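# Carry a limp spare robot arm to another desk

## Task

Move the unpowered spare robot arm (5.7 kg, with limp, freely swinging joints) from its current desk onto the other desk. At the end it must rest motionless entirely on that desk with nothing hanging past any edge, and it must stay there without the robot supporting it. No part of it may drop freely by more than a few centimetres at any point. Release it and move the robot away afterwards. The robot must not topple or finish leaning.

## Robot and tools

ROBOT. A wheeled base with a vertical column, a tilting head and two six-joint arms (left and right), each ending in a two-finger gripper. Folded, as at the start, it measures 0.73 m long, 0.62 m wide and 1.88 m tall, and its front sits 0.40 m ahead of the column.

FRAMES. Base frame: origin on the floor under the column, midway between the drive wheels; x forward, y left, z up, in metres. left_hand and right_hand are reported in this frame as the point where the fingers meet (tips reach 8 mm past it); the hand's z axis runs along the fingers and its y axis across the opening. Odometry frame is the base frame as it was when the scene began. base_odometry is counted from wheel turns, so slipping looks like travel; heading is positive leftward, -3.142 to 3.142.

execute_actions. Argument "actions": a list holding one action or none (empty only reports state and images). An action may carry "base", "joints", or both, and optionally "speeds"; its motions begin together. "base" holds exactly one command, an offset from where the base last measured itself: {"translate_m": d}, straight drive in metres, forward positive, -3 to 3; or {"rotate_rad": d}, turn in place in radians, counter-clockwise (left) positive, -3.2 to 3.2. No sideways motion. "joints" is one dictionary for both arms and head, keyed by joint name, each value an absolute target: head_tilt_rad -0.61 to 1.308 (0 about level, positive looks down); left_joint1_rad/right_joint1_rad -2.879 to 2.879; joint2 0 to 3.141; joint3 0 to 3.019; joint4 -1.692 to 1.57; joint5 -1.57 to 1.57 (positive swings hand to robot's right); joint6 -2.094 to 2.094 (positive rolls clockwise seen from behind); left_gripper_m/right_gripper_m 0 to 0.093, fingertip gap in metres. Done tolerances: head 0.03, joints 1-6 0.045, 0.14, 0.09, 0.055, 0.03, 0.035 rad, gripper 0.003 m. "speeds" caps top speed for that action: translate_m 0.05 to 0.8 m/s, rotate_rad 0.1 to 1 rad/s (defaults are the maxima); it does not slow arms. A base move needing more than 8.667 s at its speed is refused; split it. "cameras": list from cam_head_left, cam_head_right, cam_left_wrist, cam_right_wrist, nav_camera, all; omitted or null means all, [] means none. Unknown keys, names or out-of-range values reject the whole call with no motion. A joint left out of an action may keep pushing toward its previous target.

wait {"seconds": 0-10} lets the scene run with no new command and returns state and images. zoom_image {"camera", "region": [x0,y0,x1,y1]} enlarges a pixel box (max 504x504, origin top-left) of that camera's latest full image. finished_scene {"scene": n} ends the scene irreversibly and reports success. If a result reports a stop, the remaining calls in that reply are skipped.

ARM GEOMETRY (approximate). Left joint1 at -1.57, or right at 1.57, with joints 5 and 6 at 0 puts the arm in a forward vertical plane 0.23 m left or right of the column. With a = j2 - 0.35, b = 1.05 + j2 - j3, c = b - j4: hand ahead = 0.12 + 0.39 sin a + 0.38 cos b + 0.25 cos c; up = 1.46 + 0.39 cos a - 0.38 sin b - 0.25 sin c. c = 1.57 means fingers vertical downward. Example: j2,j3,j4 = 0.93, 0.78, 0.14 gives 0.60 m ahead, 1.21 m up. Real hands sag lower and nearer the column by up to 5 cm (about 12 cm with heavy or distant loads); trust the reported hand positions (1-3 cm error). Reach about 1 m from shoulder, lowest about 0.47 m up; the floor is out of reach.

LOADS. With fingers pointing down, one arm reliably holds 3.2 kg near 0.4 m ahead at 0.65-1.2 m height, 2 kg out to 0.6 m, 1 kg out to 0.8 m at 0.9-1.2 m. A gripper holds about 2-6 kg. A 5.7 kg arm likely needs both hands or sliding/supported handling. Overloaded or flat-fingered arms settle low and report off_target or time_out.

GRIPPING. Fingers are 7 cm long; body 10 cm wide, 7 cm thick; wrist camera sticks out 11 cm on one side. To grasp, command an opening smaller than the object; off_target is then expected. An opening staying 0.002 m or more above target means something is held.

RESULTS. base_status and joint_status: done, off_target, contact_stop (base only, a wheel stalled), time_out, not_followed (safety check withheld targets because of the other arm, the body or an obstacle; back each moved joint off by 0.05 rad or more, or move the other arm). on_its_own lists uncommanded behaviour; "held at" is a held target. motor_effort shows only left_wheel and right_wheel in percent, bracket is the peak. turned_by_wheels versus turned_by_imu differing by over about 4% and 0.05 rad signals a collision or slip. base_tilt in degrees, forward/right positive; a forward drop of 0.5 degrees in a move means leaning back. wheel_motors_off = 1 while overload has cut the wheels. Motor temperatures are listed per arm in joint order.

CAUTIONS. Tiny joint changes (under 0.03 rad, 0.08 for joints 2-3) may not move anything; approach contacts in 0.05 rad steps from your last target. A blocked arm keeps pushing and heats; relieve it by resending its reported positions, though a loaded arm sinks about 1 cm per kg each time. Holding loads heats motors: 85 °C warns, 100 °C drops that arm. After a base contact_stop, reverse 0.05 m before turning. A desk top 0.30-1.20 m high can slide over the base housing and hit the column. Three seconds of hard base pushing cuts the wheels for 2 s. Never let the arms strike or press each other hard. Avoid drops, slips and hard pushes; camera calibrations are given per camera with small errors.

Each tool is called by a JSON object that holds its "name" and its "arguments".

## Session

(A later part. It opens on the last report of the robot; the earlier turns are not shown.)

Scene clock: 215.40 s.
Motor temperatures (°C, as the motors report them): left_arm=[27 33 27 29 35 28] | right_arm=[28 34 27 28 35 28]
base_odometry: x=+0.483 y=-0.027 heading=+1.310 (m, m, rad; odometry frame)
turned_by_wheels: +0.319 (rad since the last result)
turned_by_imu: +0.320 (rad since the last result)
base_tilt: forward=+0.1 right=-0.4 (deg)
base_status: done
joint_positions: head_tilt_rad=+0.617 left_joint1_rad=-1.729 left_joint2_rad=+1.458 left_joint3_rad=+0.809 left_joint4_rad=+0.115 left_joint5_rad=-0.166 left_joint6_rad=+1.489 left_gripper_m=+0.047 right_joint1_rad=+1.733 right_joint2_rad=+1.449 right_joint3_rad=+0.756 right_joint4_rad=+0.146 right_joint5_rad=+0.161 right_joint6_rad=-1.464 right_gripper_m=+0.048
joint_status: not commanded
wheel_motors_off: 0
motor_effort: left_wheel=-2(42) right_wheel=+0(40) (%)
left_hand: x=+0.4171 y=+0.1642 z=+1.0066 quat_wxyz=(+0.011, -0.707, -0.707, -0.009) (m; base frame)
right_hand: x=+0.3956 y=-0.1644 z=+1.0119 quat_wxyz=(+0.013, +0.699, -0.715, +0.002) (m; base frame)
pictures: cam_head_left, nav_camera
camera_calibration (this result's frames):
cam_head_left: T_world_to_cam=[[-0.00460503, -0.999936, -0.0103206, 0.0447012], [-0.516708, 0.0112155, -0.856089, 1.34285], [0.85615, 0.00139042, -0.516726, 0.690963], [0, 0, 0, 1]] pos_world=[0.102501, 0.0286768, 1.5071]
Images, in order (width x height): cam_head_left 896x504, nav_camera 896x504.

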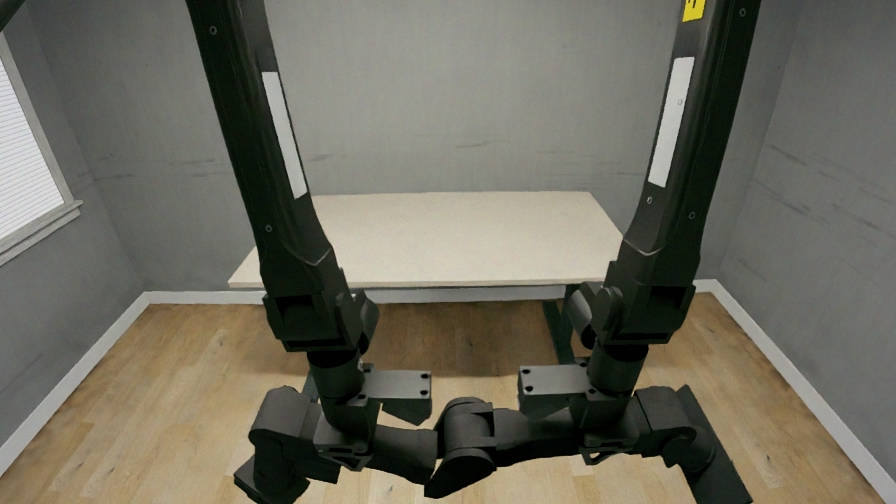

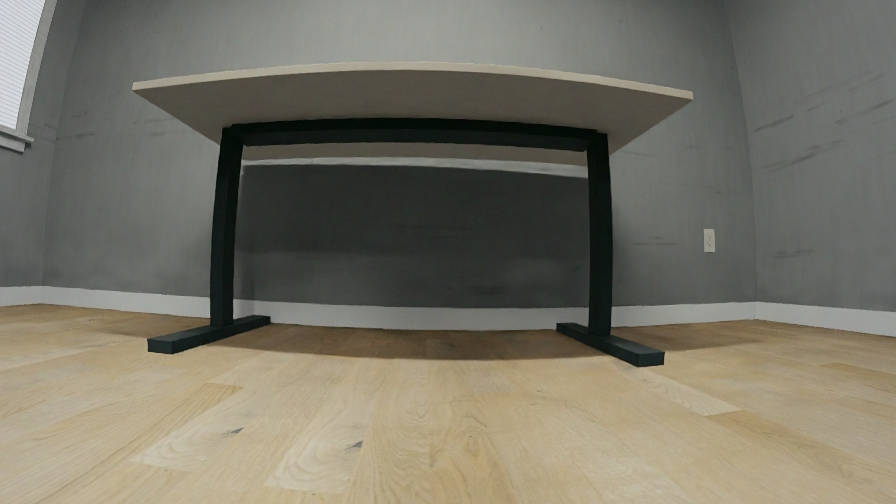

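{"name": "execute_actions", "arguments": {"actions": [{"base":{"rotate_rad":0.05},"speeds":{"rotate_rad":0.3}}], "cameras": []}}

{"name": "execute_actions", "arguments": {"actions": [{"base":{"translate_m":0.75},"speeds":{"translate_m":0.25},"joints":{"head_tilt_rad":1.1}}], "cameras": ["cam_head_left","nav_camera","cam_left_wrist","cam_right_wrist"]}}

Scene clock: 221.80 s.
Motor temperatures (°C, as the motors report them): left_arm=[27 33 27 29 36 28] | right_arm=[28 34 27 28 35 28]
base_odometry: x=+0.483 y=-0.026 heading=+1.359 (m, m, rad; odometry frame)
turned_by_wheels: +0.049 (rad since the last result)
turned_by_imu: +0.050 (rad since the last result)
base_tilt: forward=+0.1 right=-0.4 (deg)
base_status: done
joint_positions: head_tilt_rad=+0.617 left_joint1_rad=-1.728 left_joint2_rad=+1.458 left_joint3_rad=+0.808 left_joint4_rad=+0.115 left_joint5_rad=-0.166 left_joint6_rad=+1.489 left_gripper_m=+0.047 right_joint1_rad=+1.735 right_joint2_rad=+1.449 right_joint3_rad=+0.756 right_joint4_rad=+0.146 right_joint5_rad=+0.161 right_joint6_rad=-1.465 right_gripper_m=+0.048
joint_status: not commanded
wheel_motors_off: 0
motor_effort: left_wheel=-2(35) right_wheel=+0(26) (%)
left_hand: x=+0.4167 y=+0.1648 z=+1.0065 quat_wxyz=(+0.012, -0.706, -0.708, -0.009) (m; base frame)
right_hand: x=+0.3956 y=-0.1637 z=+1.0119 quat_wxyz=(+0.013, +0.700, -0.714, +0.002) (m; base frame)
pictures: none
No camera images: the call's "cameras" was empty. Leave "cameras" out to get every camera's image.

Scene clock: 225.97 s.
Motor temperatures (°C, as the motors report them): left_arm=[27 33 27 29 36 28] | right_arm=[28 34 27 28 35 28]
base_odometry: x=+0.641 y=+0.707 heading=+1.360 (m, m, rad; odometry frame)
turned_by_wheels: +0.001 (rad since the last result)
turned_by_imu: -0.002 (rad since the last result)
base_tilt: forward=+0.1 right=-0.5 (deg)
base_status: done
joint_positions: head_tilt_rad=+1.099 left_joint1_rad=-1.728 left_joint2_rad=+1.457 left_joint3_rad=+0.809 left_joint4_rad=+0.115 left_joint5_rad=-0.166 left_joint6_rad=+1.489 left_gripper_m=+0.047 right_joint1_rad=+1.735 right_joint2_rad=+1.449 right_joint3_rad=+0.757 right_joint4_rad=+0.146 right_joint5_rad=+0.162 right_joint6_rad=-1.465 right_gripper_m=+0.048
joint_status: all done
wheel_motors_off: 0
motor_effort: left_wheel=+2(50) right_wheel=-1(49) (%)
left_hand: x=+0.4177 y=+0.1648 z=+1.0067 quat_wxyz=(+0.011, -0.706, -0.708, -0.010) (m; base frame)
right_hand: x=+0.3965 y=-0.1638 z=+1.0119 quat_wxyz=(+0.013, +0.700, -0.714, +0.003) (m; base frame)
pictures: cam_head_left, cam_left_wrist, cam_right_wrist, nav_camera
camera_calibration (this result's frames):
cam_head_left: T_world_to_cam=[[-0.00886459, -0.999936, -0.00701, 0.0398159], [-0.854686, 0.0112155, -0.519024, 0.840673], [0.519069, 0.00139042, -0.854731, 1.22834], [0, 0, 0, 1]] pos_world=[0.0812692, 0.0286768, 1.48651]
cam_left_wrist: T_world_to_cam=[[-0.999993, 0.00182636, -0.00327445, 0.418189], [-0.00055666, 0.79134, 0.611377, -0.744252], [0.0037078, 0.611374, -0.791333, 0.816962], [0, 0, 0, 1]] pos_world=[0.414742, 0.0887231, 1.10288]
cam_right_wrist: T_world_to_cam=[[0.999673, -0.0207949, -0.0148655, -0.382303], [-0.00741079, -0.792344, 0.61003, -0.743668], [-0.0244641, -0.60972, -0.792239, 0.832649], [0, 0, 0, 1]] pos_world=[0.397037, -0.0895079, 1.10763]
Images, in order (width x height): cam_head_left 896x504, cam_left_wrist 616x616, cam_right_wrist 616x616, nav_camera 896x504.

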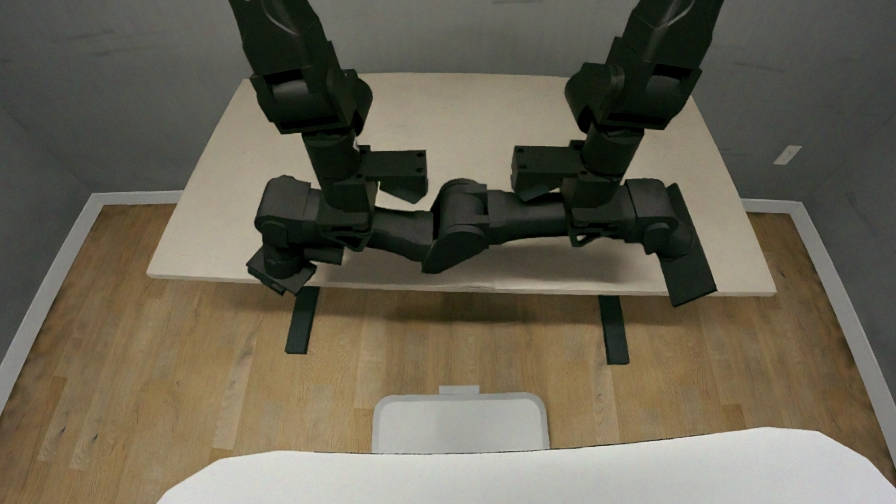

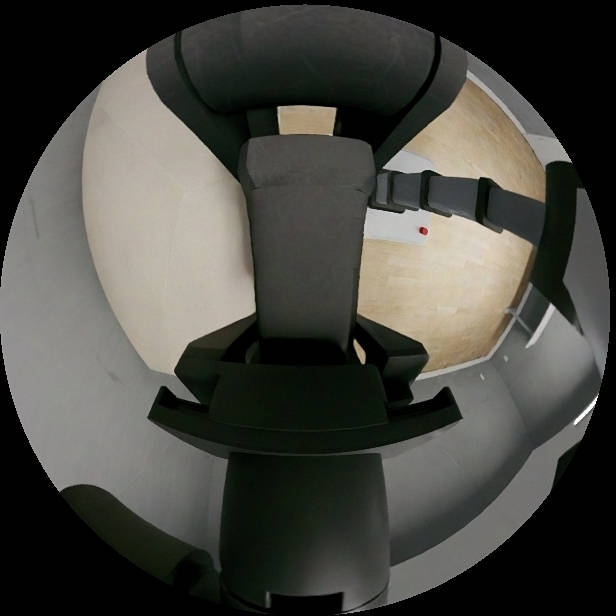

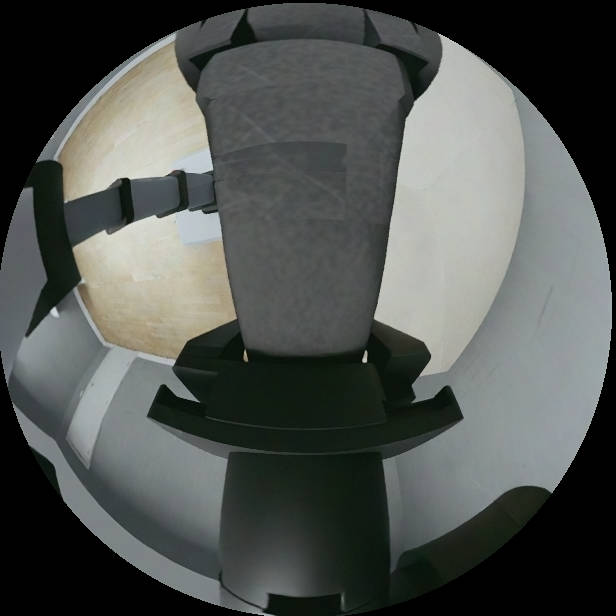

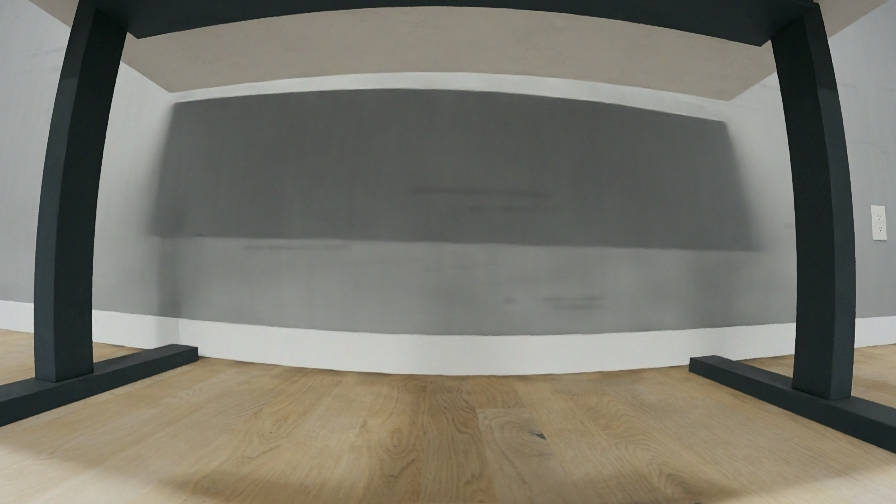

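{"name": "execute_actions", "arguments": {"actions": [{"base":{"translate_m":0.25},"speeds":{"translate_m":0.15}}], "cameras": ["cam_head_left"]}}

Scene clock: 232.00 s.
Motor temperatures (°C, as the motors report them): left_arm=[27 34 27 29 36 28] | right_arm=[28 34 27 28 35 28]
base_odometry: x=+0.693 y=+0.951 heading=+1.361 (m, m, rad; odometry frame)
turned_by_wheels: +0.001 (rad since the last result)
turned_by_imu: +0.000 (rad since the last result)
base_tilt: forward=+0.1 right=-0.4 (deg)
base_status: done
joint_positions: head_tilt_rad=+1.100 left_joint1_rad=-1.728 left_joint2_rad=+1.456 left_joint3_rad=+0.808 left_joint4_rad=+0.115 left_joint5_rad=-0.166 left_joint6_rad=+1.489 left_gripper_m=+0.047 right_joint1_rad=+1.735 right_joint2_rad=+1.449 right_joint3_rad=+0.756 right_joint4_rad=+0.146 right_joint5_rad=+0.161 right_joint6_rad=-1.465 right_gripper_m=+0.048
joint_status: not commanded
wheel_motors_off: 0
motor_effort: left_wheel=+1(37) right_wheel=-1(35) (%)
left_hand: x=+0.4172 y=+0.1649 z=+1.0069 quat_wxyz=(+0.012, -0.706, -0.708, -0.010) (m; base frame)
right_hand: x=+0.3958 y=-0.1638 z=+1.0119 quat_wxyz=(+0.013, +0.700, -0.714, +0.002) (m; base frame)
pictures: cam_head_left
camera_calibration (this result's frames):
cam_head_left: T_world_to_cam=[[-0.00887092, -0.999936, -0.007002, 0.0398039], [-0.855154, 0.0112155, -0.518252, 0.839508], [0.518297, 0.00139042, -0.855199, 1.2291], [0, 0, 0, 1]] pos_world=[0.0812209, 0.0286768, 1.48648]
Images, in order (width x height): cam_head_left 896x504.

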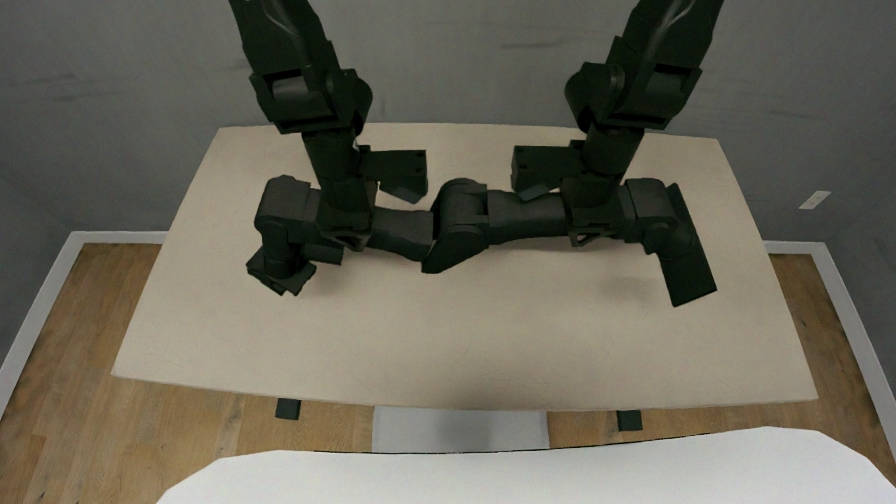

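{"name": "execute_actions", "arguments": {"actions": [{"joints":{"left_joint2_rad":1.5,"left_joint3_rad":0.87,"right_joint2_rad":1.5,"right_joint3_rad":0.82}}], "cameras": ["cam_head_left"]}}

{"name": "execute_actions", "arguments": {"actions": [{"joints":{"left_joint2_rad":1.6,"left_joint3_rad":0.96,"right_joint2_rad":1.6,"right_joint3_rad":0.91}}], "cameras": ["cam_head_left"]}}

Scene clock: 237.20 s.
Motor temperatures (°C, as the motors report them): left_arm=[27 34 27 29 37 28] | right_arm=[28 34 28 28 36 28]
base_odometry: x=+0.693 y=+0.951 heading=+1.361 (m, m, rad; odometry frame)
turned_by_wheels: +0.000 (rad since the last result)
turned_by_imu: +0.000 (rad since the last result)
base_tilt: forward=+0.2 right=-0.3 (deg)
base_status: not commanded
joint_positions: head_tilt_rad=+1.100 left_joint1_rad=-1.721 left_joint2_rad=+1.605 left_joint3_rad=+0.910 left_joint4_rad=+0.118 left_joint5_rad=-0.163 left_joint6_rad=+1.493 left_gripper_m=+0.047 right_joint1_rad=+1.719 right_joint2_rad=+1.587 right_joint3_rad=+0.846 right_joint4_rad=+0.150 right_joint5_rad=+0.162 right_joint6_rad=-1.463 right_gripper_m=+0.048
joint_status: all done
wheel_motors_off: 0
motor_effort: left_wheel=+3(4) right_wheel=-3(4) (%)
left_hand: x=+0.4108 y=+0.1620 z=+0.9570 quat_wxyz=(+0.029, -0.708, -0.705, +0.003) (m; base frame)
right_hand: x=+0.3881 y=-0.1672 z=+0.9666 quat_wxyz=(+0.034, +0.698, -0.715, -0.007) (m; base frame)
pictures: cam_head_left
camera_calibration (this result's frames):
cam_head_left: T_world_to_cam=[[-0.00887092, -0.999936, -0.007002, 0.0398039], [-0.855154, 0.0112155, -0.518252, 0.839508], [0.518298, 0.00139042, -0.855199, 1.2291], [0, 0, 0, 1]] pos_world=[0.0812209, 0.0286768, 1.48648]
Images, in order (width x height): cam_head_left 896x504.

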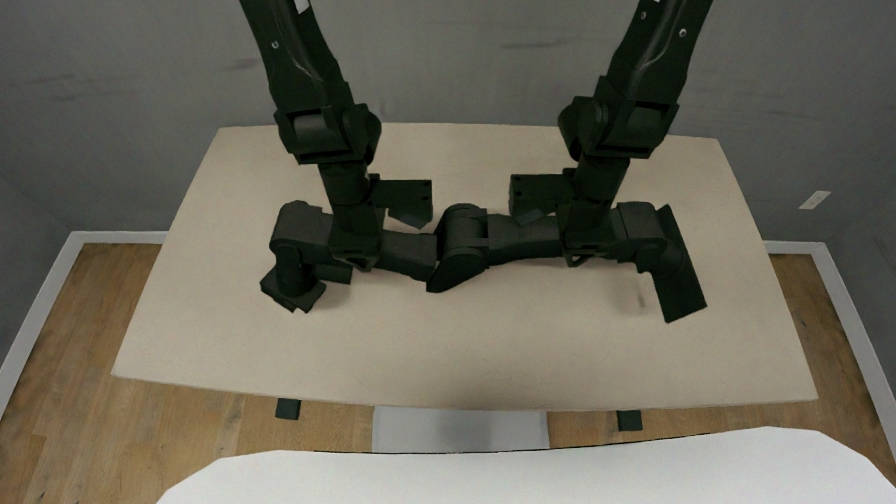

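Scene clock: 238.10 s.
Motor temperatures (°C, as the motors report them): left_arm=[27 34 27 29 37 28] | right_arm=[28 34 28 28 36 28]
base_odometry: x=+0.693 y=+0.951 heading=+1.361 (m, m, rad; odometry frame)
turned_by_wheels: +0.000 (rad since the last result)
turned_by_imu: +0.000 (rad since the last result)
base_tilt: forward=+0.0 right=-0.4 (deg)
base_status: not commanded
joint_positions: head_tilt_rad=+1.100 left_joint1_rad=-1.713 left_joint2_rad=+1.699 left_joint3_rad=+1.005 left_joint4_rad=+0.118 left_joint5_rad=-0.172 left_joint6_rad=+1.494 left_gripper_m=+0.047 right_joint1_rad=+1.713 right_joint2_rad=+1.682 right_joint3_rad=+0.942 right_joint4_rad=+0.151 right_joint5_rad=+0.164 right_joint6_rad=-1.469 right_gripper_m=+0.048
joint_status: all done
wheel_motors_off: 0
motor_effort: left_wheel=+3(4) right_wheel=-2(4) (%)
left_hand: x=+0.4210 y=+0.1636 z=+0.9219 quat_wxyz=(+0.034, -0.707, -0.706, -0.003) (m; base frame)
right_hand: x=+0.3987 y=-0.1658 z=+0.9316 quat_wxyz=(+0.036, +0.699, -0.714, -0.004) (m; base frame)
pictures: cam_head_left
camera_calibration (this result's frames):
cam_head_left: T_world_to_cam=[[-0.00887092, -0.999936, -0.007002, 0.0398039], [-0.855154, 0.0112155, -0.518252, 0.839508], [0.518298, 0.00139042, -0.855199, 1.2291], [0, 0, 0, 1]] pos_world=[0.0812209, 0.0286768, 1.48648]
Images, in order (width x height): cam_head_left 896x504.

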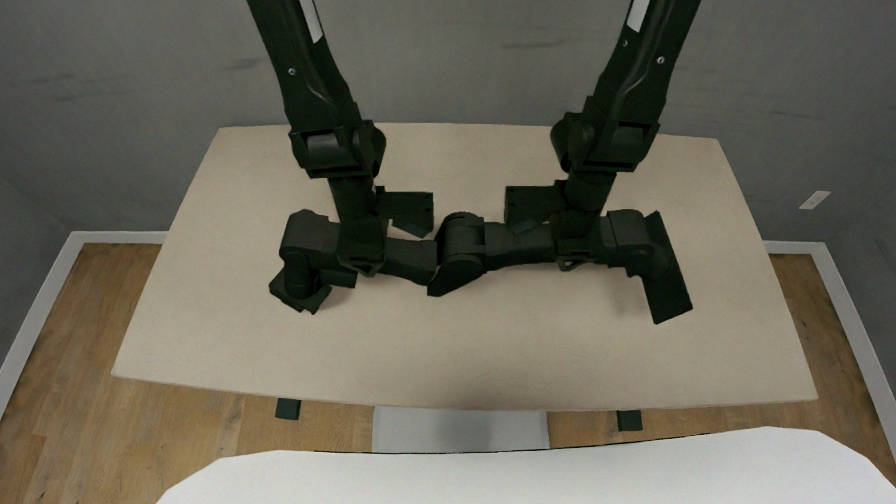

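{"name": "execute_actions", "arguments": {"actions": [{"joints":{"left_joint2_rad":1.66,"left_joint3_rad":1.01,"right_joint2_rad":1.65,"right_joint3_rad":0.96,"left_joint1_rad":-1.76,"right_joint1_rad":1.66}}], "cameras": ["cam_head_left"]}}

{"name": "zoom_image", "arguments": {"camera": "cam_head_left", "region": [230, 180, 480, 340]}}

Scene clock: 242.53 s.
Motor temperatures (°C, as the motors report them): left_arm=[27 34 27 29 37 28] | right_arm=[28 35 28 28 36 28]
base_odometry: x=+0.693 y=+0.951 heading=+1.361 (m, m, rad; odometry frame)
turned_by_wheels: +0.000 (rad since the last result)
turned_by_imu: +0.000 (rad since the last result)
base_tilt: forward=+0.2 right=-0.2 (deg)
base_status: not commanded
joint_positions: head_tilt_rad=+1.100 left_joint1_rad=-1.750 left_joint2_rad=+1.742 left_joint3_rad=+1.044 left_joint4_rad=+0.118 left_joint5_rad=-0.201 left_joint6_rad=+1.474 left_gripper_m=+0.047 right_joint1_rad=+1.677 right_joint2_rad=+1.729 right_joint3_rad=+0.980 right_joint4_rad=+0.151 right_joint5_rad=+0.167 right_joint6_rad=-1.479 right_gripper_m=+0.048
joint_status: all done
wheel_motors_off: 0
motor_effort: left_wheel=+4(5) right_wheel=-3(4) (%)
left_hand: x=+0.4209 y=+0.1429 z=+0.9086 quat_wxyz=(+0.033, -0.707, -0.706, -0.003) (m; base frame)
right_hand: x=+0.3975 y=-0.1869 z=+0.9133 quat_wxyz=(+0.052, +0.696, -0.716, +0.004) (m; base frame)
pictures: cam_head_left
camera_calibration (this result's frames):
cam_head_left: T_world_to_cam=[[-0.00887092, -0.999936, -0.007002, 0.0398039], [-0.855154, 0.0112155, -0.518252, 0.839508], [0.518297, 0.00139042, -0.855199, 1.2291], [0, 0, 0, 1]] pos_world=[0.0812209, 0.0286768, 1.48648]
Images, in order (width x height): cam_head_left 896x504.

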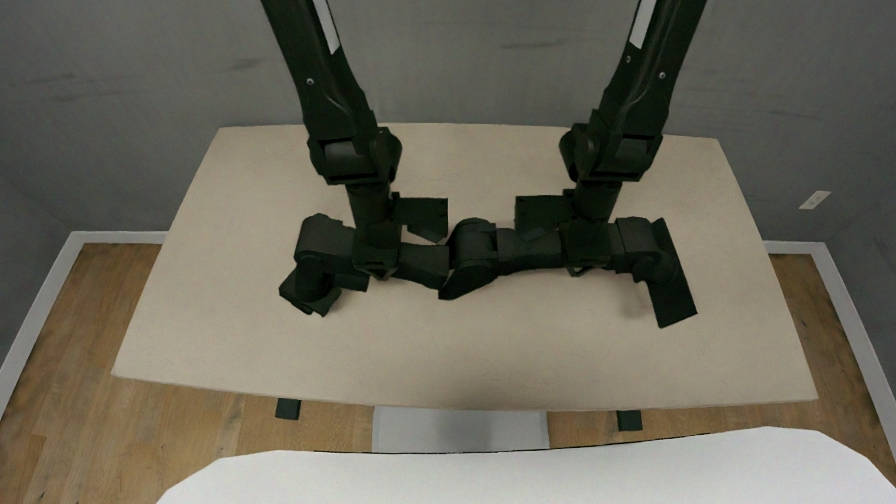

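Region (230, 180, 480, 340) of cam_head_left's 896x504 image, scaled by 2.016, with more detail than that image has; it fills the top 323 rows of this view, and the rest is white.

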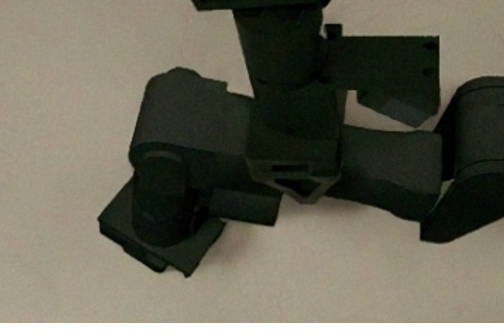

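{"name": "execute_actions", "arguments": {"actions": [{"joints":{"left_joint2_rad":1.72,"left_joint3_rad":1.07,"right_joint2_rad":1.71,"right_joint3_rad":1.01,"left_joint1_rad":-1.79,"right_joint1_rad":1.63}}], "cameras": ["cam_head_left"]}}

{"name": "execute_actions", "arguments": {"actions": [{"base":{"rotate_rad":-0.08},"speeds":{"rotate_rad":0.1},"joints":{"left_joint2_rad":1.78,"left_joint3_rad":1.11,"right_joint2_rad":1.77,"right_joint3_rad":1.05}}], "cameras": ["cam_head_left"]}}

Scene clock: 247.67 s.
Motor temperatures (°C, as the motors report them): left_arm=[27 34 27 29 35 28] | right_arm=[27 35 28 28 36 28]
base_odometry: x=+0.693 y=+0.951 heading=+1.361 (m, m, rad; odometry frame)
turned_by_wheels: +0.000 (rad since the last result)
turned_by_imu: +0.000 (rad since the last result)
base_tilt: forward=+0.2 right=-0.3 (deg)
base_status: not commanded
joint_positions: head_tilt_rad=+1.100 left_joint1_rad=-1.776 left_joint2_rad=+1.776 left_joint3_rad=+1.098 left_joint4_rad=+0.115 left_joint5_rad=-0.220 left_joint6_rad=+1.478 left_gripper_m=+0.047 right_joint1_rad=+1.643 right_joint2_rad=+1.781 right_joint3_rad=+1.035 right_joint4_rad=+0.156 right_joint5_rad=+0.148 right_joint6_rad=-1.482 right_gripper_m=+0.048
joint_status: all done
wheel_motors_off: 0
motor_effort: left_wheel=+2(5) right_wheel=-3(4) (%)
left_hand: x=+0.4331 y=+0.1255 z=+0.8967 quat_wxyz=(+0.025, -0.713, -0.701, -0.007) (m; base frame)
right_hand: x=+0.4046 y=-0.2035 z=+0.8921 quat_wxyz=(+0.052, +0.690, -0.722, +0.010) (m; base frame)
pictures: cam_head_left
camera_calibration (this result's frames):
cam_head_left: T_world_to_cam=[[-0.00887092, -0.999936, -0.007002, 0.0398039], [-0.855154, 0.0112155, -0.518252, 0.839508], [0.518298, 0.00139042, -0.855199, 1.2291], [0, 0, 0, 1]] pos_world=[0.0812209, 0.0286768, 1.48648]
Images, in order (width x height): cam_head_left 896x504.

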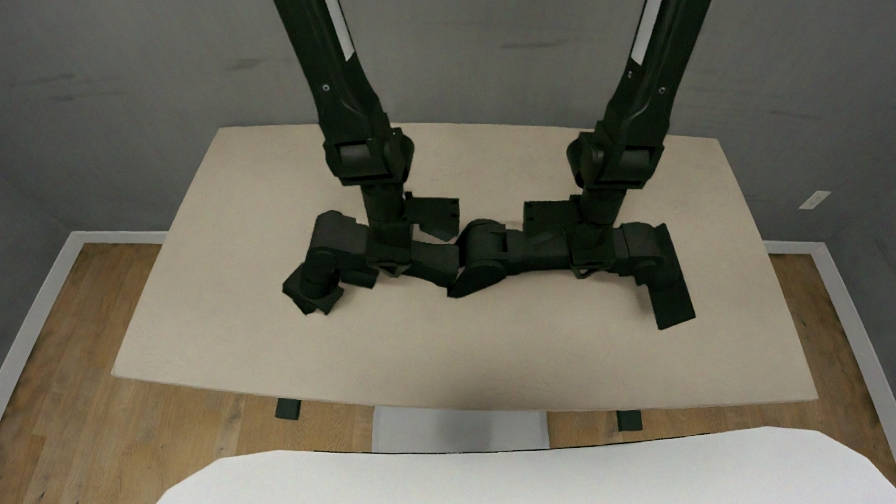

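Scene clock: 248.93 s.
Motor temperatures (°C, as the motors report them): left_arm=[27 34 27 29 35 28] | right_arm=[27 35 28 28 36 28]
base_odometry: x=+0.693 y=+0.952 heading=+1.282 (m, m, rad; odometry frame)
turned_by_wheels: -0.079 (rad since the last result)
turned_by_imu: -0.079 (rad since the last result)
base_tilt: forward=+0.1 right=-0.3 (deg)
base_status: done
joint_positions: head_tilt_rad=+1.100 left_joint1_rad=-1.773 left_joint2_rad=+1.855 left_joint3_rad=+1.149 left_joint4_rad=+0.115 left_joint5_rad=-0.207 left_joint6_rad=+1.471 left_gripper_m=+0.047 right_joint1_rad=+1.638 right_joint2_rad=+1.847 right_joint3_rad=+1.075 right_joint4_rad=+0.157 right_joint5_rad=+0.156 right_joint6_rad=-1.487 right_gripper_m=+0.048
joint_status: all done
wheel_motors_off: 0
motor_effort: left_wheel=+0(34) right_wheel=-1(38) (%)
left_hand: x=+0.4186 y=+0.1217 z=+0.8689 quat_wxyz=(+0.033, -0.712, -0.702, +0.006) (m; base frame)
right_hand: x=+0.3916 y=-0.2076 z=+0.8697 quat_wxyz=(+0.066, +0.691, -0.720, +0.007) (m; base frame)
pictures: cam_head_left
camera_calibration (this result's frames):
cam_head_left: T_world_to_cam=[[-0.00887092, -0.999936, -0.007002, 0.0398039], [-0.855154, 0.0112155, -0.518252, 0.839508], [0.518298, 0.00139042, -0.855199, 1.2291], [0, 0, 0, 1]] pos_world=[0.0812209, 0.0286768, 1.48648]
Images, in order (width x height): cam_head_left 896x504.

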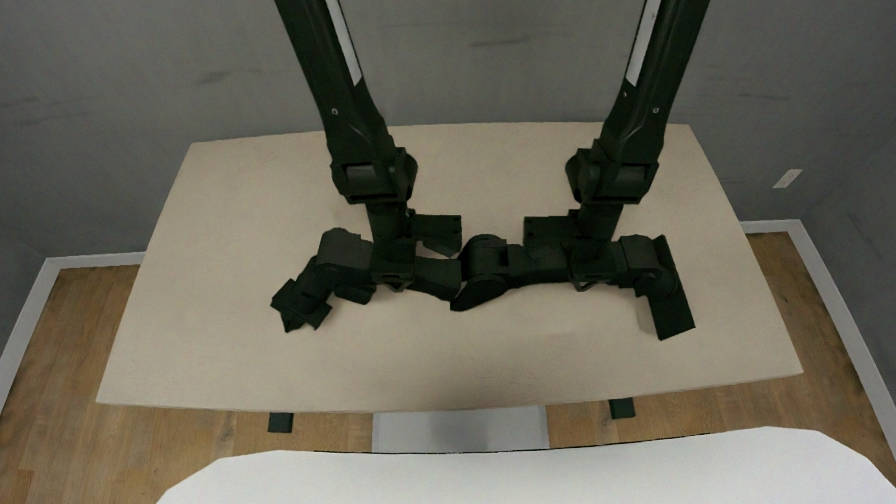

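Folding outward nicely. Continue lowering.

{"name": "execute_actions", "arguments": {"actions": [{"joints":{"left_joint2_rad":1.84,"left_joint3_rad":1.17,"right_joint2_rad":1.83,"right_joint3_rad":1.11}}], "cameras": ["cam_head_left"]}}

{"name": "execute_actions", "arguments": {"actions": [{"joints":{"left_joint2_rad":1.9,"left_joint3_rad":1.22,"right_joint2_rad":1.9,"right_joint3_rad":1.17}}], "cameras": ["cam_head_left"]}}

Scene clock: 253.17 s.
Motor temperatures (°C, as the motors report them): left_arm=[27 34 27 29 34 28] | right_arm=[27 35 28 28 37 28]
base_odometry: x=+0.693 y=+0.952 heading=+1.282 (m, m, rad; odometry frame)
turned_by_wheels: +0.000 (rad since the last result)
turned_by_imu: +0.000 (rad since the last result)
base_tilt: forward=+0.2 right=-0.4 (deg)
base_status: not commanded
joint_positions: head_tilt_rad=+1.100 left_joint1_rad=-1.769 left_joint2_rad=+1.904 left_joint3_rad=+1.209 left_joint4_rad=+0.115 left_joint5_rad=-0.209 left_joint6_rad=+1.480 left_gripper_m=+0.047 right_joint1_rad=+1.633 right_joint2_rad=+1.900 right_joint3_rad=+1.135 right_joint4_rad=+0.157 right_joint5_rad=+0.150 right_joint6_rad=-1.485 right_gripper_m=+0.048
joint_status: all done
wheel_motors_off: 0
motor_effort: left_wheel=+2(2) right_wheel=-2(3) (%)
left_hand: x=+0.4262 y=+0.1204 z=+0.8489 quat_wxyz=(+0.030, -0.713, -0.700, +0.001) (m; base frame)
right_hand: x=+0.3966 y=-0.2083 z=+0.8484 quat_wxyz=(+0.063, +0.689, -0.722, +0.008) (m; base frame)
pictures: cam_head_left
camera_calibration (this result's frames):
cam_head_left: T_world_to_cam=[[-0.00887092, -0.999936, -0.007002, 0.0398039], [-0.855154, 0.0112155, -0.518252, 0.839508], [0.518297, 0.00139042, -0.855199, 1.2291], [0, 0, 0, 1]] pos_world=[0.0812209, 0.0286768, 1.48648]
Images, in order (width x height): cam_head_left 896x504.

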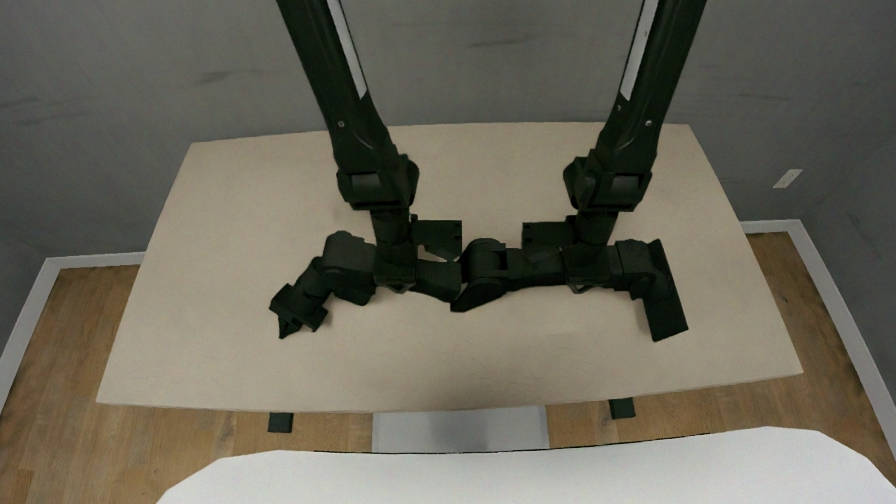

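Scene clock: 254.07 s.
Motor temperatures (°C, as the motors report them): left_arm=[27 34 27 29 34 28] | right_arm=[27 35 28 28 37 28]
base_odometry: x=+0.693 y=+0.952 heading=+1.282 (m, m, rad; odometry frame)
turned_by_wheels: +0.000 (rad since the last result)
turned_by_imu: +0.000 (rad since the last result)
base_tilt: forward=+0.1 right=-0.3 (deg)
base_status: not commanded
joint_positions: head_tilt_rad=+1.100 left_joint1_rad=-1.764 left_joint2_rad=+1.967 left_joint3_rad=+1.261 left_joint4_rad=+0.115 left_joint5_rad=-0.213 left_joint6_rad=+1.480 left_gripper_m=+0.047 right_joint1_rad=+1.631 right_joint2_rad=+1.970 right_joint3_rad=+1.193 right_joint4_rad=+0.157 right_joint5_rad=+0.142 right_joint6_rad=-1.489 right_gripper_m=+0.048
joint_status: all done
wheel_motors_off: 0
motor_effort: left_wheel=+3(3) right_wheel=-3(3) (%)
left_hand: x=+0.4188 y=+0.1216 z=+0.8255 quat_wxyz=(+0.037, -0.713, -0.700, +0.001) (m; base frame)
right_hand: x=+0.3891 y=-0.2076 z=+0.8229 quat_wxyz=(+0.065, +0.690, -0.720, +0.002) (m; base frame)
pictures: cam_head_left
camera_calibration (this result's frames):
cam_head_left: T_world_to_cam=[[-0.00887092, -0.999936, -0.007002, 0.0398039], [-0.855154, 0.0112155, -0.518252, 0.839508], [0.518298, 0.00139042, -0.855199, 1.2291], [0, 0, 0, 1]] pos_world=[0.0812209, 0.0286768, 1.48648]
Images, in order (width x height): cam_head_left 896x504.

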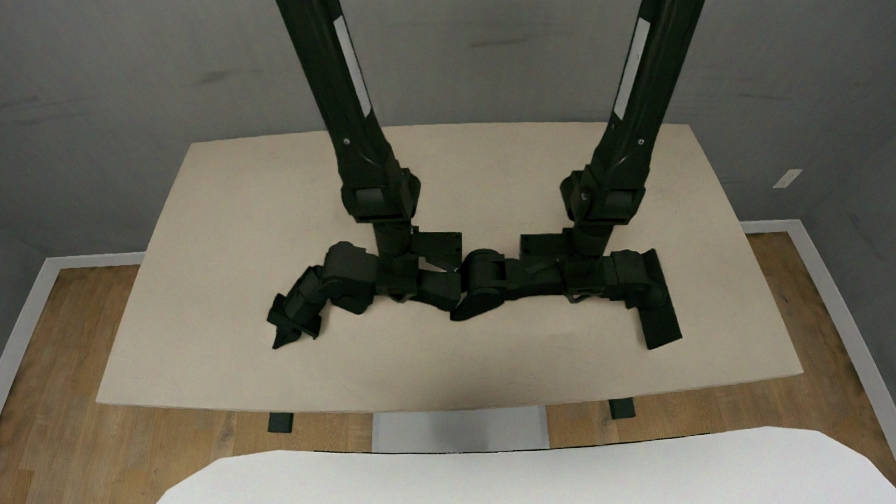

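{"name": "execute_actions", "arguments": {"actions": [{"joints":{"left_joint2_rad":1.96,"left_joint3_rad":1.27,"right_joint2_rad":1.96,"right_joint3_rad":1.22}}], "cameras": ["cam_head_left"]}}

{"name": "execute_actions", "arguments": {"actions": [{"joints":{"left_joint2_rad":2.02,"left_joint3_rad":1.32,"right_joint2_rad":2.02,"right_joint3_rad":1.27}}], "cameras": ["cam_head_left"]}}

Scene clock: 260.17 s.
Motor temperatures (°C, as the motors report them): left_arm=[27 34 28 29 33 28] | right_arm=[27 35 28 28 40 28]
base_odometry: x=+0.693 y=+0.952 heading=+1.282 (m, m, rad; odometry frame)
turned_by_wheels: +0.000 (rad since the last result)
turned_by_imu: +0.000 (rad since the last result)
base_tilt: forward=-0.1 right=-0.4 (deg)
base_status: not commanded
joint_positions: head_tilt_rad=+1.100 left_joint1_rad=-1.763 left_joint2_rad=+2.001 left_joint3_rad=+1.297 left_joint4_rad=+0.115 left_joint5_rad=-0.228 left_joint6_rad=+1.480 left_gripper_m=+0.047 right_joint1_rad=+1.628 right_joint2_rad=+2.016 right_joint3_rad=+1.243 right_joint4_rad=+0.157 right_joint5_rad=+0.130 right_joint6_rad=-1.491 right_gripper_m=+0.048
joint_status: all done
wheel_motors_off: 0
motor_effort: left_wheel=+2(3) right_wheel=-3(3) (%)
left_hand: x=+0.4198 y=+0.1222 z=+0.8127 quat_wxyz=(+0.041, -0.713, -0.700, -0.006) (m; base frame)
right_hand: x=+0.3895 y=-0.2069 z=+0.8045 quat_wxyz=(+0.061, +0.690, -0.721, -0.001) (m; base frame)
pictures: cam_head_left
camera_calibration (this result's frames):
cam_head_left: T_world_to_cam=[[-0.00887092, -0.999936, -0.007002, 0.0398039], [-0.855154, 0.0112155, -0.518252, 0.839508], [0.518297, 0.00139042, -0.855199, 1.2291], [0, 0, 0, 1]] pos_world=[0.0812209, 0.0286768, 1.48648]
Images, in order (width x height): cam_head_left 896x504.

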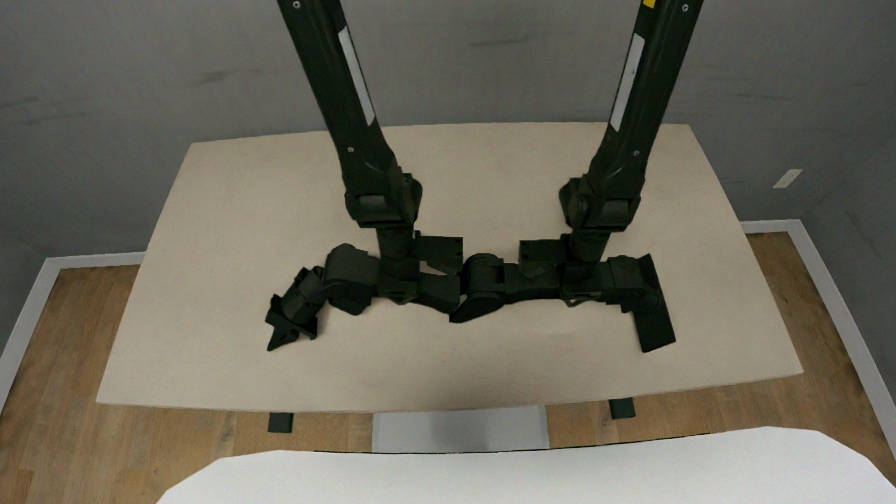

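Scene clock: 260.80 s.
Motor temperatures (°C, as the motors report them): left_arm=[27 34 28 29 33 28] | right_arm=[27 35 28 28 40 28]
base_odometry: x=+0.693 y=+0.952 heading=+1.282 (m, m, rad; odometry frame)
turned_by_wheels: +0.000 (rad since the last result)
turned_by_imu: +0.000 (rad since the last result)
base_tilt: forward=+0.2 right=-0.3 (deg)
base_status: not commanded
joint_positions: head_tilt_rad=+1.100 left_joint1_rad=-1.764 left_joint2_rad=+2.039 left_joint3_rad=+1.342 left_joint4_rad=+0.113 left_joint5_rad=-0.237 left_joint6_rad=+1.478 left_gripper_m=+0.047 right_joint1_rad=+1.628 right_joint2_rad=+2.050 right_joint3_rad=+1.282 right_joint4_rad=+0.157 right_joint5_rad=+0.152 right_joint6_rad=-1.490 right_gripper_m=+0.048
joint_status: all done
wheel_motors_off: 0
motor_effort: left_wheel=+2(3) right_wheel=-3(3) (%)
left_hand: x=+0.4222 y=+0.1204 z=+0.7978 quat_wxyz=(+0.042, -0.712, -0.701, -0.011) (m; base frame)
right_hand: x=+0.3913 y=-0.2099 z=+0.7913 quat_wxyz=(+0.067, +0.690, -0.721, +0.009) (m; base frame)
pictures: cam_head_left
camera_calibration (this result's frames):
cam_head_left: T_world_to_cam=[[-0.00887092, -0.999936, -0.007002, 0.0398039], [-0.855154, 0.0112155, -0.518252, 0.839508], [0.518298, 0.00139042, -0.855199, 1.2291], [0, 0, 0, 1]] pos_world=[0.0812209, 0.0286768, 1.48648]
Images, in order (width x height): cam_head_left 896x504.

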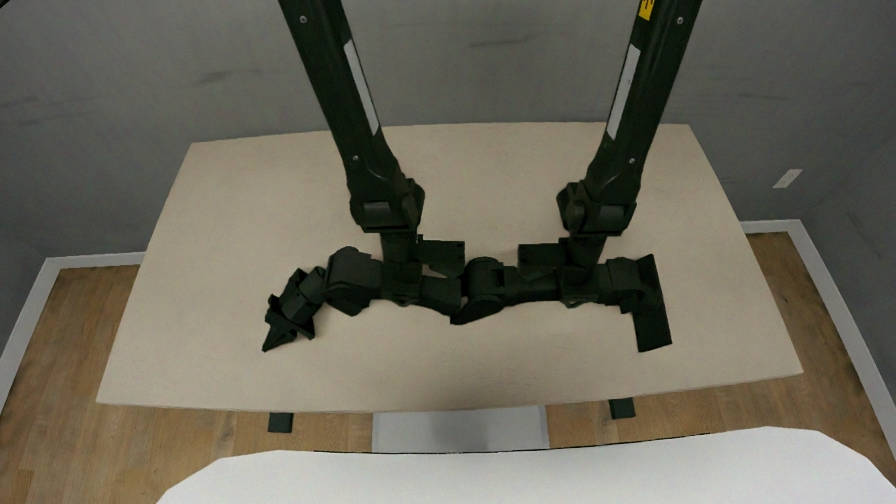

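{"name": "execute_actions", "arguments": {"actions": [{"joints":{"left_joint2_rad":2.09,"left_joint3_rad":1.36,"right_joint2_rad":2.09,"right_joint3_rad":1.31}}], "cameras": ["cam_head_left"]}}

Scene clock: 263.03 s.
Motor temperatures (°C, as the motors report them): left_arm=[27 33 27 29 33 28] | right_arm=[27 35 28 28 40 28]
base_odometry: x=+0.693 y=+0.952 heading=+1.282 (m, m, rad; odometry frame)
turned_by_wheels: +0.000 (rad since the last result)
turned_by_imu: +0.000 (rad since the last result)
base_tilt: forward=+0.0 right=-0.3 (deg)
base_status: not commanded
joint_positions: head_tilt_rad=+1.100 left_joint1_rad=-1.765 left_joint2_rad=+2.057 left_joint3_rad=+1.362 left_joint4_rad=+0.110 left_joint5_rad=-0.263 left_joint6_rad=+1.475 left_gripper_m=+0.047 right_joint1_rad=+1.640 right_joint2_rad=+2.075 right_joint3_rad=+1.308 right_joint4_rad=+0.157 right_joint5_rad=+0.196 right_joint6_rad=-1.485 right_gripper_m=+0.048
joint_status: all done
wheel_motors_off: 0
motor_effort: left_wheel=+3(3) right_wheel=-3(3) (%)
left_hand: x=+0.4218 y=+0.1232 z=+0.7914 quat_wxyz=(+0.050, -0.711, -0.701, -0.020) (m; base frame)
right_hand: x=+0.3911 y=-0.2079 z=+0.7829 quat_wxyz=(+0.077, +0.691, -0.719, +0.023) (m; base frame)
pictures: cam_head_left
camera_calibration (this result's frames):
cam_head_left: T_world_to_cam=[[-0.00887092, -0.999936, -0.007002, 0.0398039], [-0.855154, 0.0112155, -0.518252, 0.839508], [0.518297, 0.00139042, -0.855199, 1.2291], [0, 0, 0, 1]] pos_world=[0.0812209, 0.0286768, 1.48648]
Images, in order (width x height): cam_head_left 896x504.

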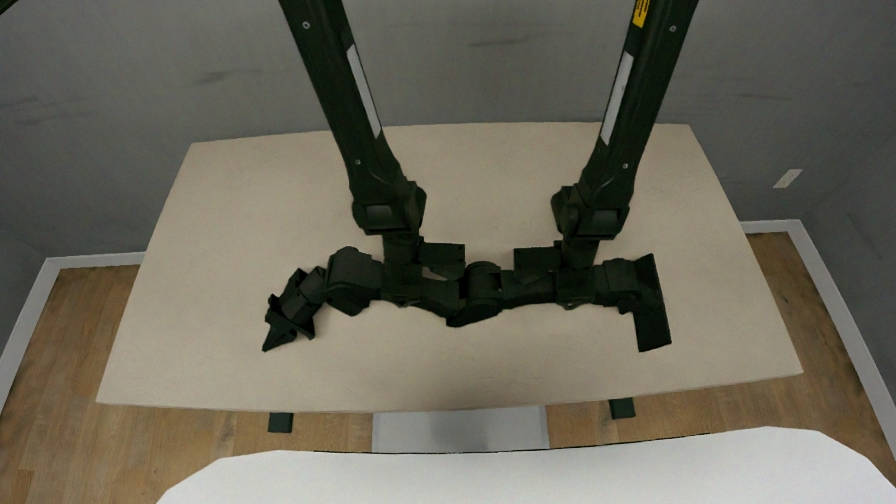

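Resting on the table. Release gradually.

{"name": "execute_actions", "arguments": {"actions": [{"joints":{"left_gripper_m":0.06,"right_gripper_m":0.06}}], "cameras": ["cam_head_left"]}}

{"name": "execute_actions", "arguments": {"actions": [{"joints":{"left_gripper_m":0.09,"right_gripper_m":0.09,"left_joint2_rad":2.0,"left_joint3_rad":1.3,"right_joint2_rad":2.0,"right_joint3_rad":1.25}}], "cameras": ["cam_head_left"]}}

{"name": "execute_actions", "arguments": {"actions": [{"joints":{"left_joint2_rad":1.6,"left_joint3_rad":0.95,"right_joint2_rad":1.6,"right_joint3_rad":0.95,"left_joint1_rad":-1.6,"right_joint1_rad":1.57}}], "cameras": ["cam_head_left"]}}

Scene clock: 268.10 s.
Motor temperatures (°C, as the motors report them): left_arm=[27 33 27 29 34 28] | right_arm=[27 34 28 28 38 28]
base_odometry: x=+0.693 y=+0.952 heading=+1.282 (m, m, rad; odometry frame)
turned_by_wheels: +0.000 (rad since the last result)
turned_by_imu: +0.000 (rad since the last result)
base_tilt: forward=+0.1 right=-0.5 (deg)
base_status: not commanded
joint_positions: head_tilt_rad=+1.100 left_joint1_rad=-1.770 left_joint2_rad=+2.066 left_joint3_rad=+1.363 left_joint4_rad=+0.108 left_joint5_rad=-0.226 left_joint6_rad=+1.487 left_gripper_m=+0.060 right_joint1_rad=+1.636 right_joint2_rad=+2.077 right_joint3_rad=+1.308 right_joint4_rad=+0.157 right_joint5_rad=+0.198 right_joint6_rad=-1.485 right_gripper_m=+0.060
joint_status: all done
wheel_motors_off: 0
motor_effort: left_wheel=+3(3) right_wheel=-3(3) (%)
left_hand: x=+0.4154 y=+0.1136 z=+0.7888 quat_wxyz=(+0.041, -0.717, -0.696, -0.001) (m; base frame)
right_hand: x=+0.3903 y=-0.2107 z=+0.7823 quat_wxyz=(+0.079, +0.690, -0.719, +0.024) (m; base frame)
pictures: cam_head_left
camera_calibration (this result's frames):
cam_head_left: T_world_to_cam=[[-0.00887092, -0.999936, -0.007002, 0.0398039], [-0.855154, 0.0112155, -0.518252, 0.839508], [0.518297, 0.00139042, -0.855199, 1.2291], [0, 0, 0, 1]] pos_world=[0.0812209, 0.0286768, 1.48648]
Images, in order (width x height): cam_head_left 896x504.

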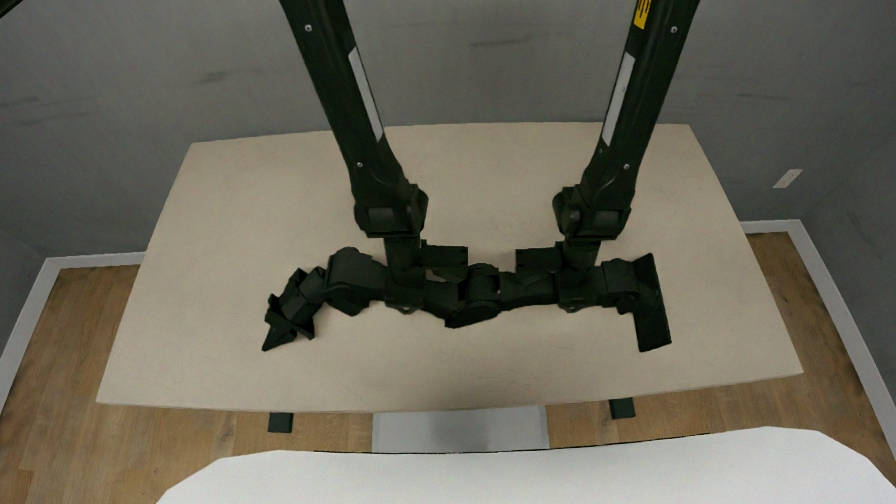

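Scene clock: 268.97 s.
Motor temperatures (°C, as the motors report them): left_arm=[27 33 27 29 34 28] | right_arm=[27 34 28 28 38 28]
base_odometry: x=+0.693 y=+0.952 heading=+1.282 (m, m, rad; odometry frame)
turned_by_wheels: +0.000 (rad since the last result)
turned_by_imu: +0.000 (rad since the last result)
base_tilt: forward=+0.1 right=-0.4 (deg)
base_status: not commanded
joint_positions: head_tilt_rad=+1.100 left_joint1_rad=-1.773 left_joint2_rad=+2.003 left_joint3_rad=+1.307 left_joint4_rad=+0.104 left_joint5_rad=-0.223 left_joint6_rad=+1.492 left_gripper_m=+0.090 right_joint1_rad=+1.636 right_joint2_rad=+2.000 right_joint3_rad=+1.250 right_joint4_rad=+0.157 right_joint5_rad=+0.198 right_joint6_rad=-1.485 right_gripper_m=+0.090
joint_status: all done
wheel_motors_off: 0
motor_effort: left_wheel=+3(4) right_wheel=-3(4) (%)
left_hand: x=+0.4214 y=+0.1143 z=+0.8121 quat_wxyz=(+0.038, -0.719, -0.694, +0.000) (m; base frame)
right_hand: x=+0.4051 y=-0.2118 z=+0.8096 quat_wxyz=(+0.072, +0.689, -0.720, +0.030) (m; base frame)
pictures: cam_head_left
camera_calibration (this result's frames):
cam_head_left: T_world_to_cam=[[-0.00887092, -0.999936, -0.007002, 0.0398039], [-0.855154, 0.0112155, -0.518252, 0.839508], [0.518298, 0.00139042, -0.855199, 1.2291], [0, 0, 0, 1]] pos_world=[0.0812209, 0.0286768, 1.48648]
Images, in order (width x height): cam_head_left 896x504.

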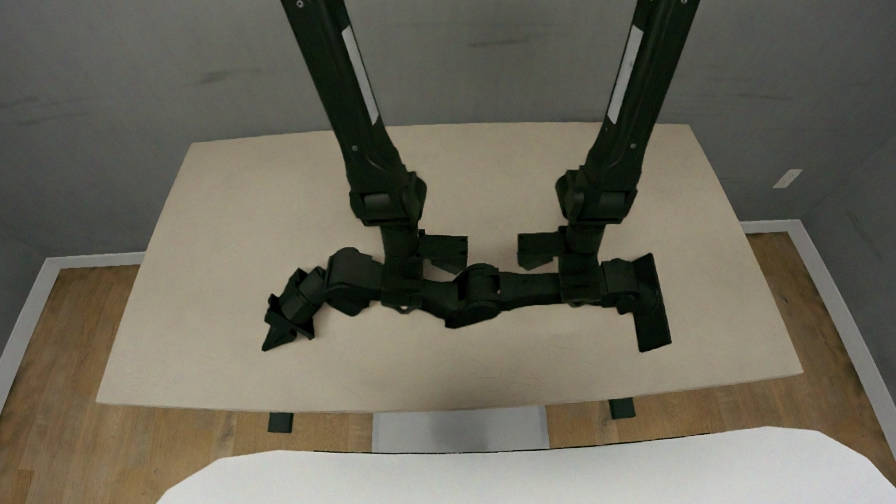

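Scene clock: 270.27 s.
Motor temperatures (°C, as the motors report them): left_arm=[27 33 27 29 34 28] | right_arm=[27 34 28 28 37 28]
base_odometry: x=+0.693 y=+0.952 heading=+1.282 (m, m, rad; odometry frame)
turned_by_wheels: +0.000 (rad since the last result)
turned_by_imu: +0.000 (rad since the last result)
base_tilt: forward=+0.0 right=-0.4 (deg)
base_status: not commanded
joint_positions: head_tilt_rad=+1.100 left_joint1_rad=-1.590 left_joint2_rad=+1.585 left_joint3_rad=+0.959 left_joint4_rad=+0.104 left_joint5_rad=-0.221 left_joint6_rad=+1.508 left_gripper_m=+0.090 right_joint1_rad=+1.566 right_joint2_rad=+1.589 right_joint3_rad=+0.956 right_joint4_rad=+0.157 right_joint5_rad=+0.200 right_joint6_rad=-1.485 right_gripper_m=+0.090
joint_status: all done
wheel_motors_off: 0
motor_effort: left_wheel=+4(5) right_wheel=-3(4) (%)
left_hand: x=+0.4493 y=+0.2502 z=+0.9594 quat_wxyz=(+0.068, -0.684, -0.722, -0.075) (m; base frame)
right_hand: x=+0.4581 y=-0.2627 z=+0.9585 quat_wxyz=(+0.052, +0.670, -0.735, +0.091) (m; base frame)
pictures: cam_head_left
camera_calibration (this result's frames):
cam_head_left: T_world_to_cam=[[-0.00887092, -0.999936, -0.007002, 0.0398039], [-0.855155, 0.0112155, -0.518252, 0.839508], [0.518297, 0.00139042, -0.855199, 1.2291], [0, 0, 0, 1]] pos_world=[0.0812209, 0.0286768, 1.48648]
Images, in order (width x height): cam_head_left 896x504.

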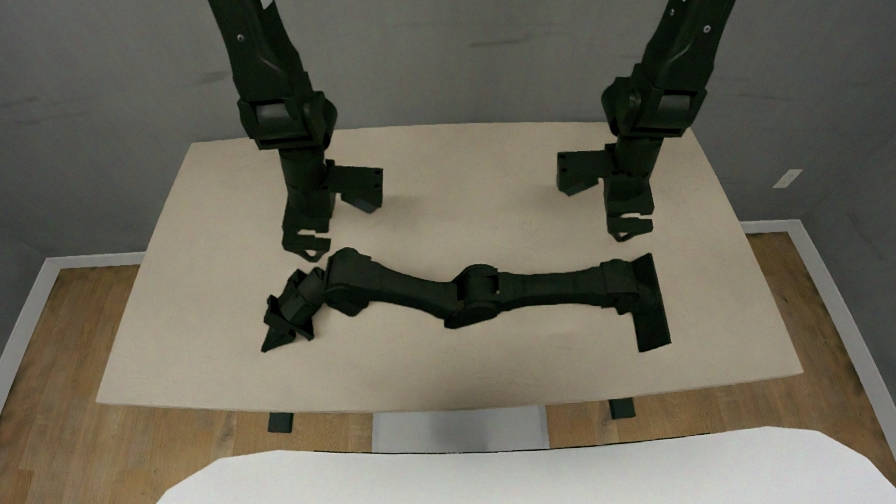

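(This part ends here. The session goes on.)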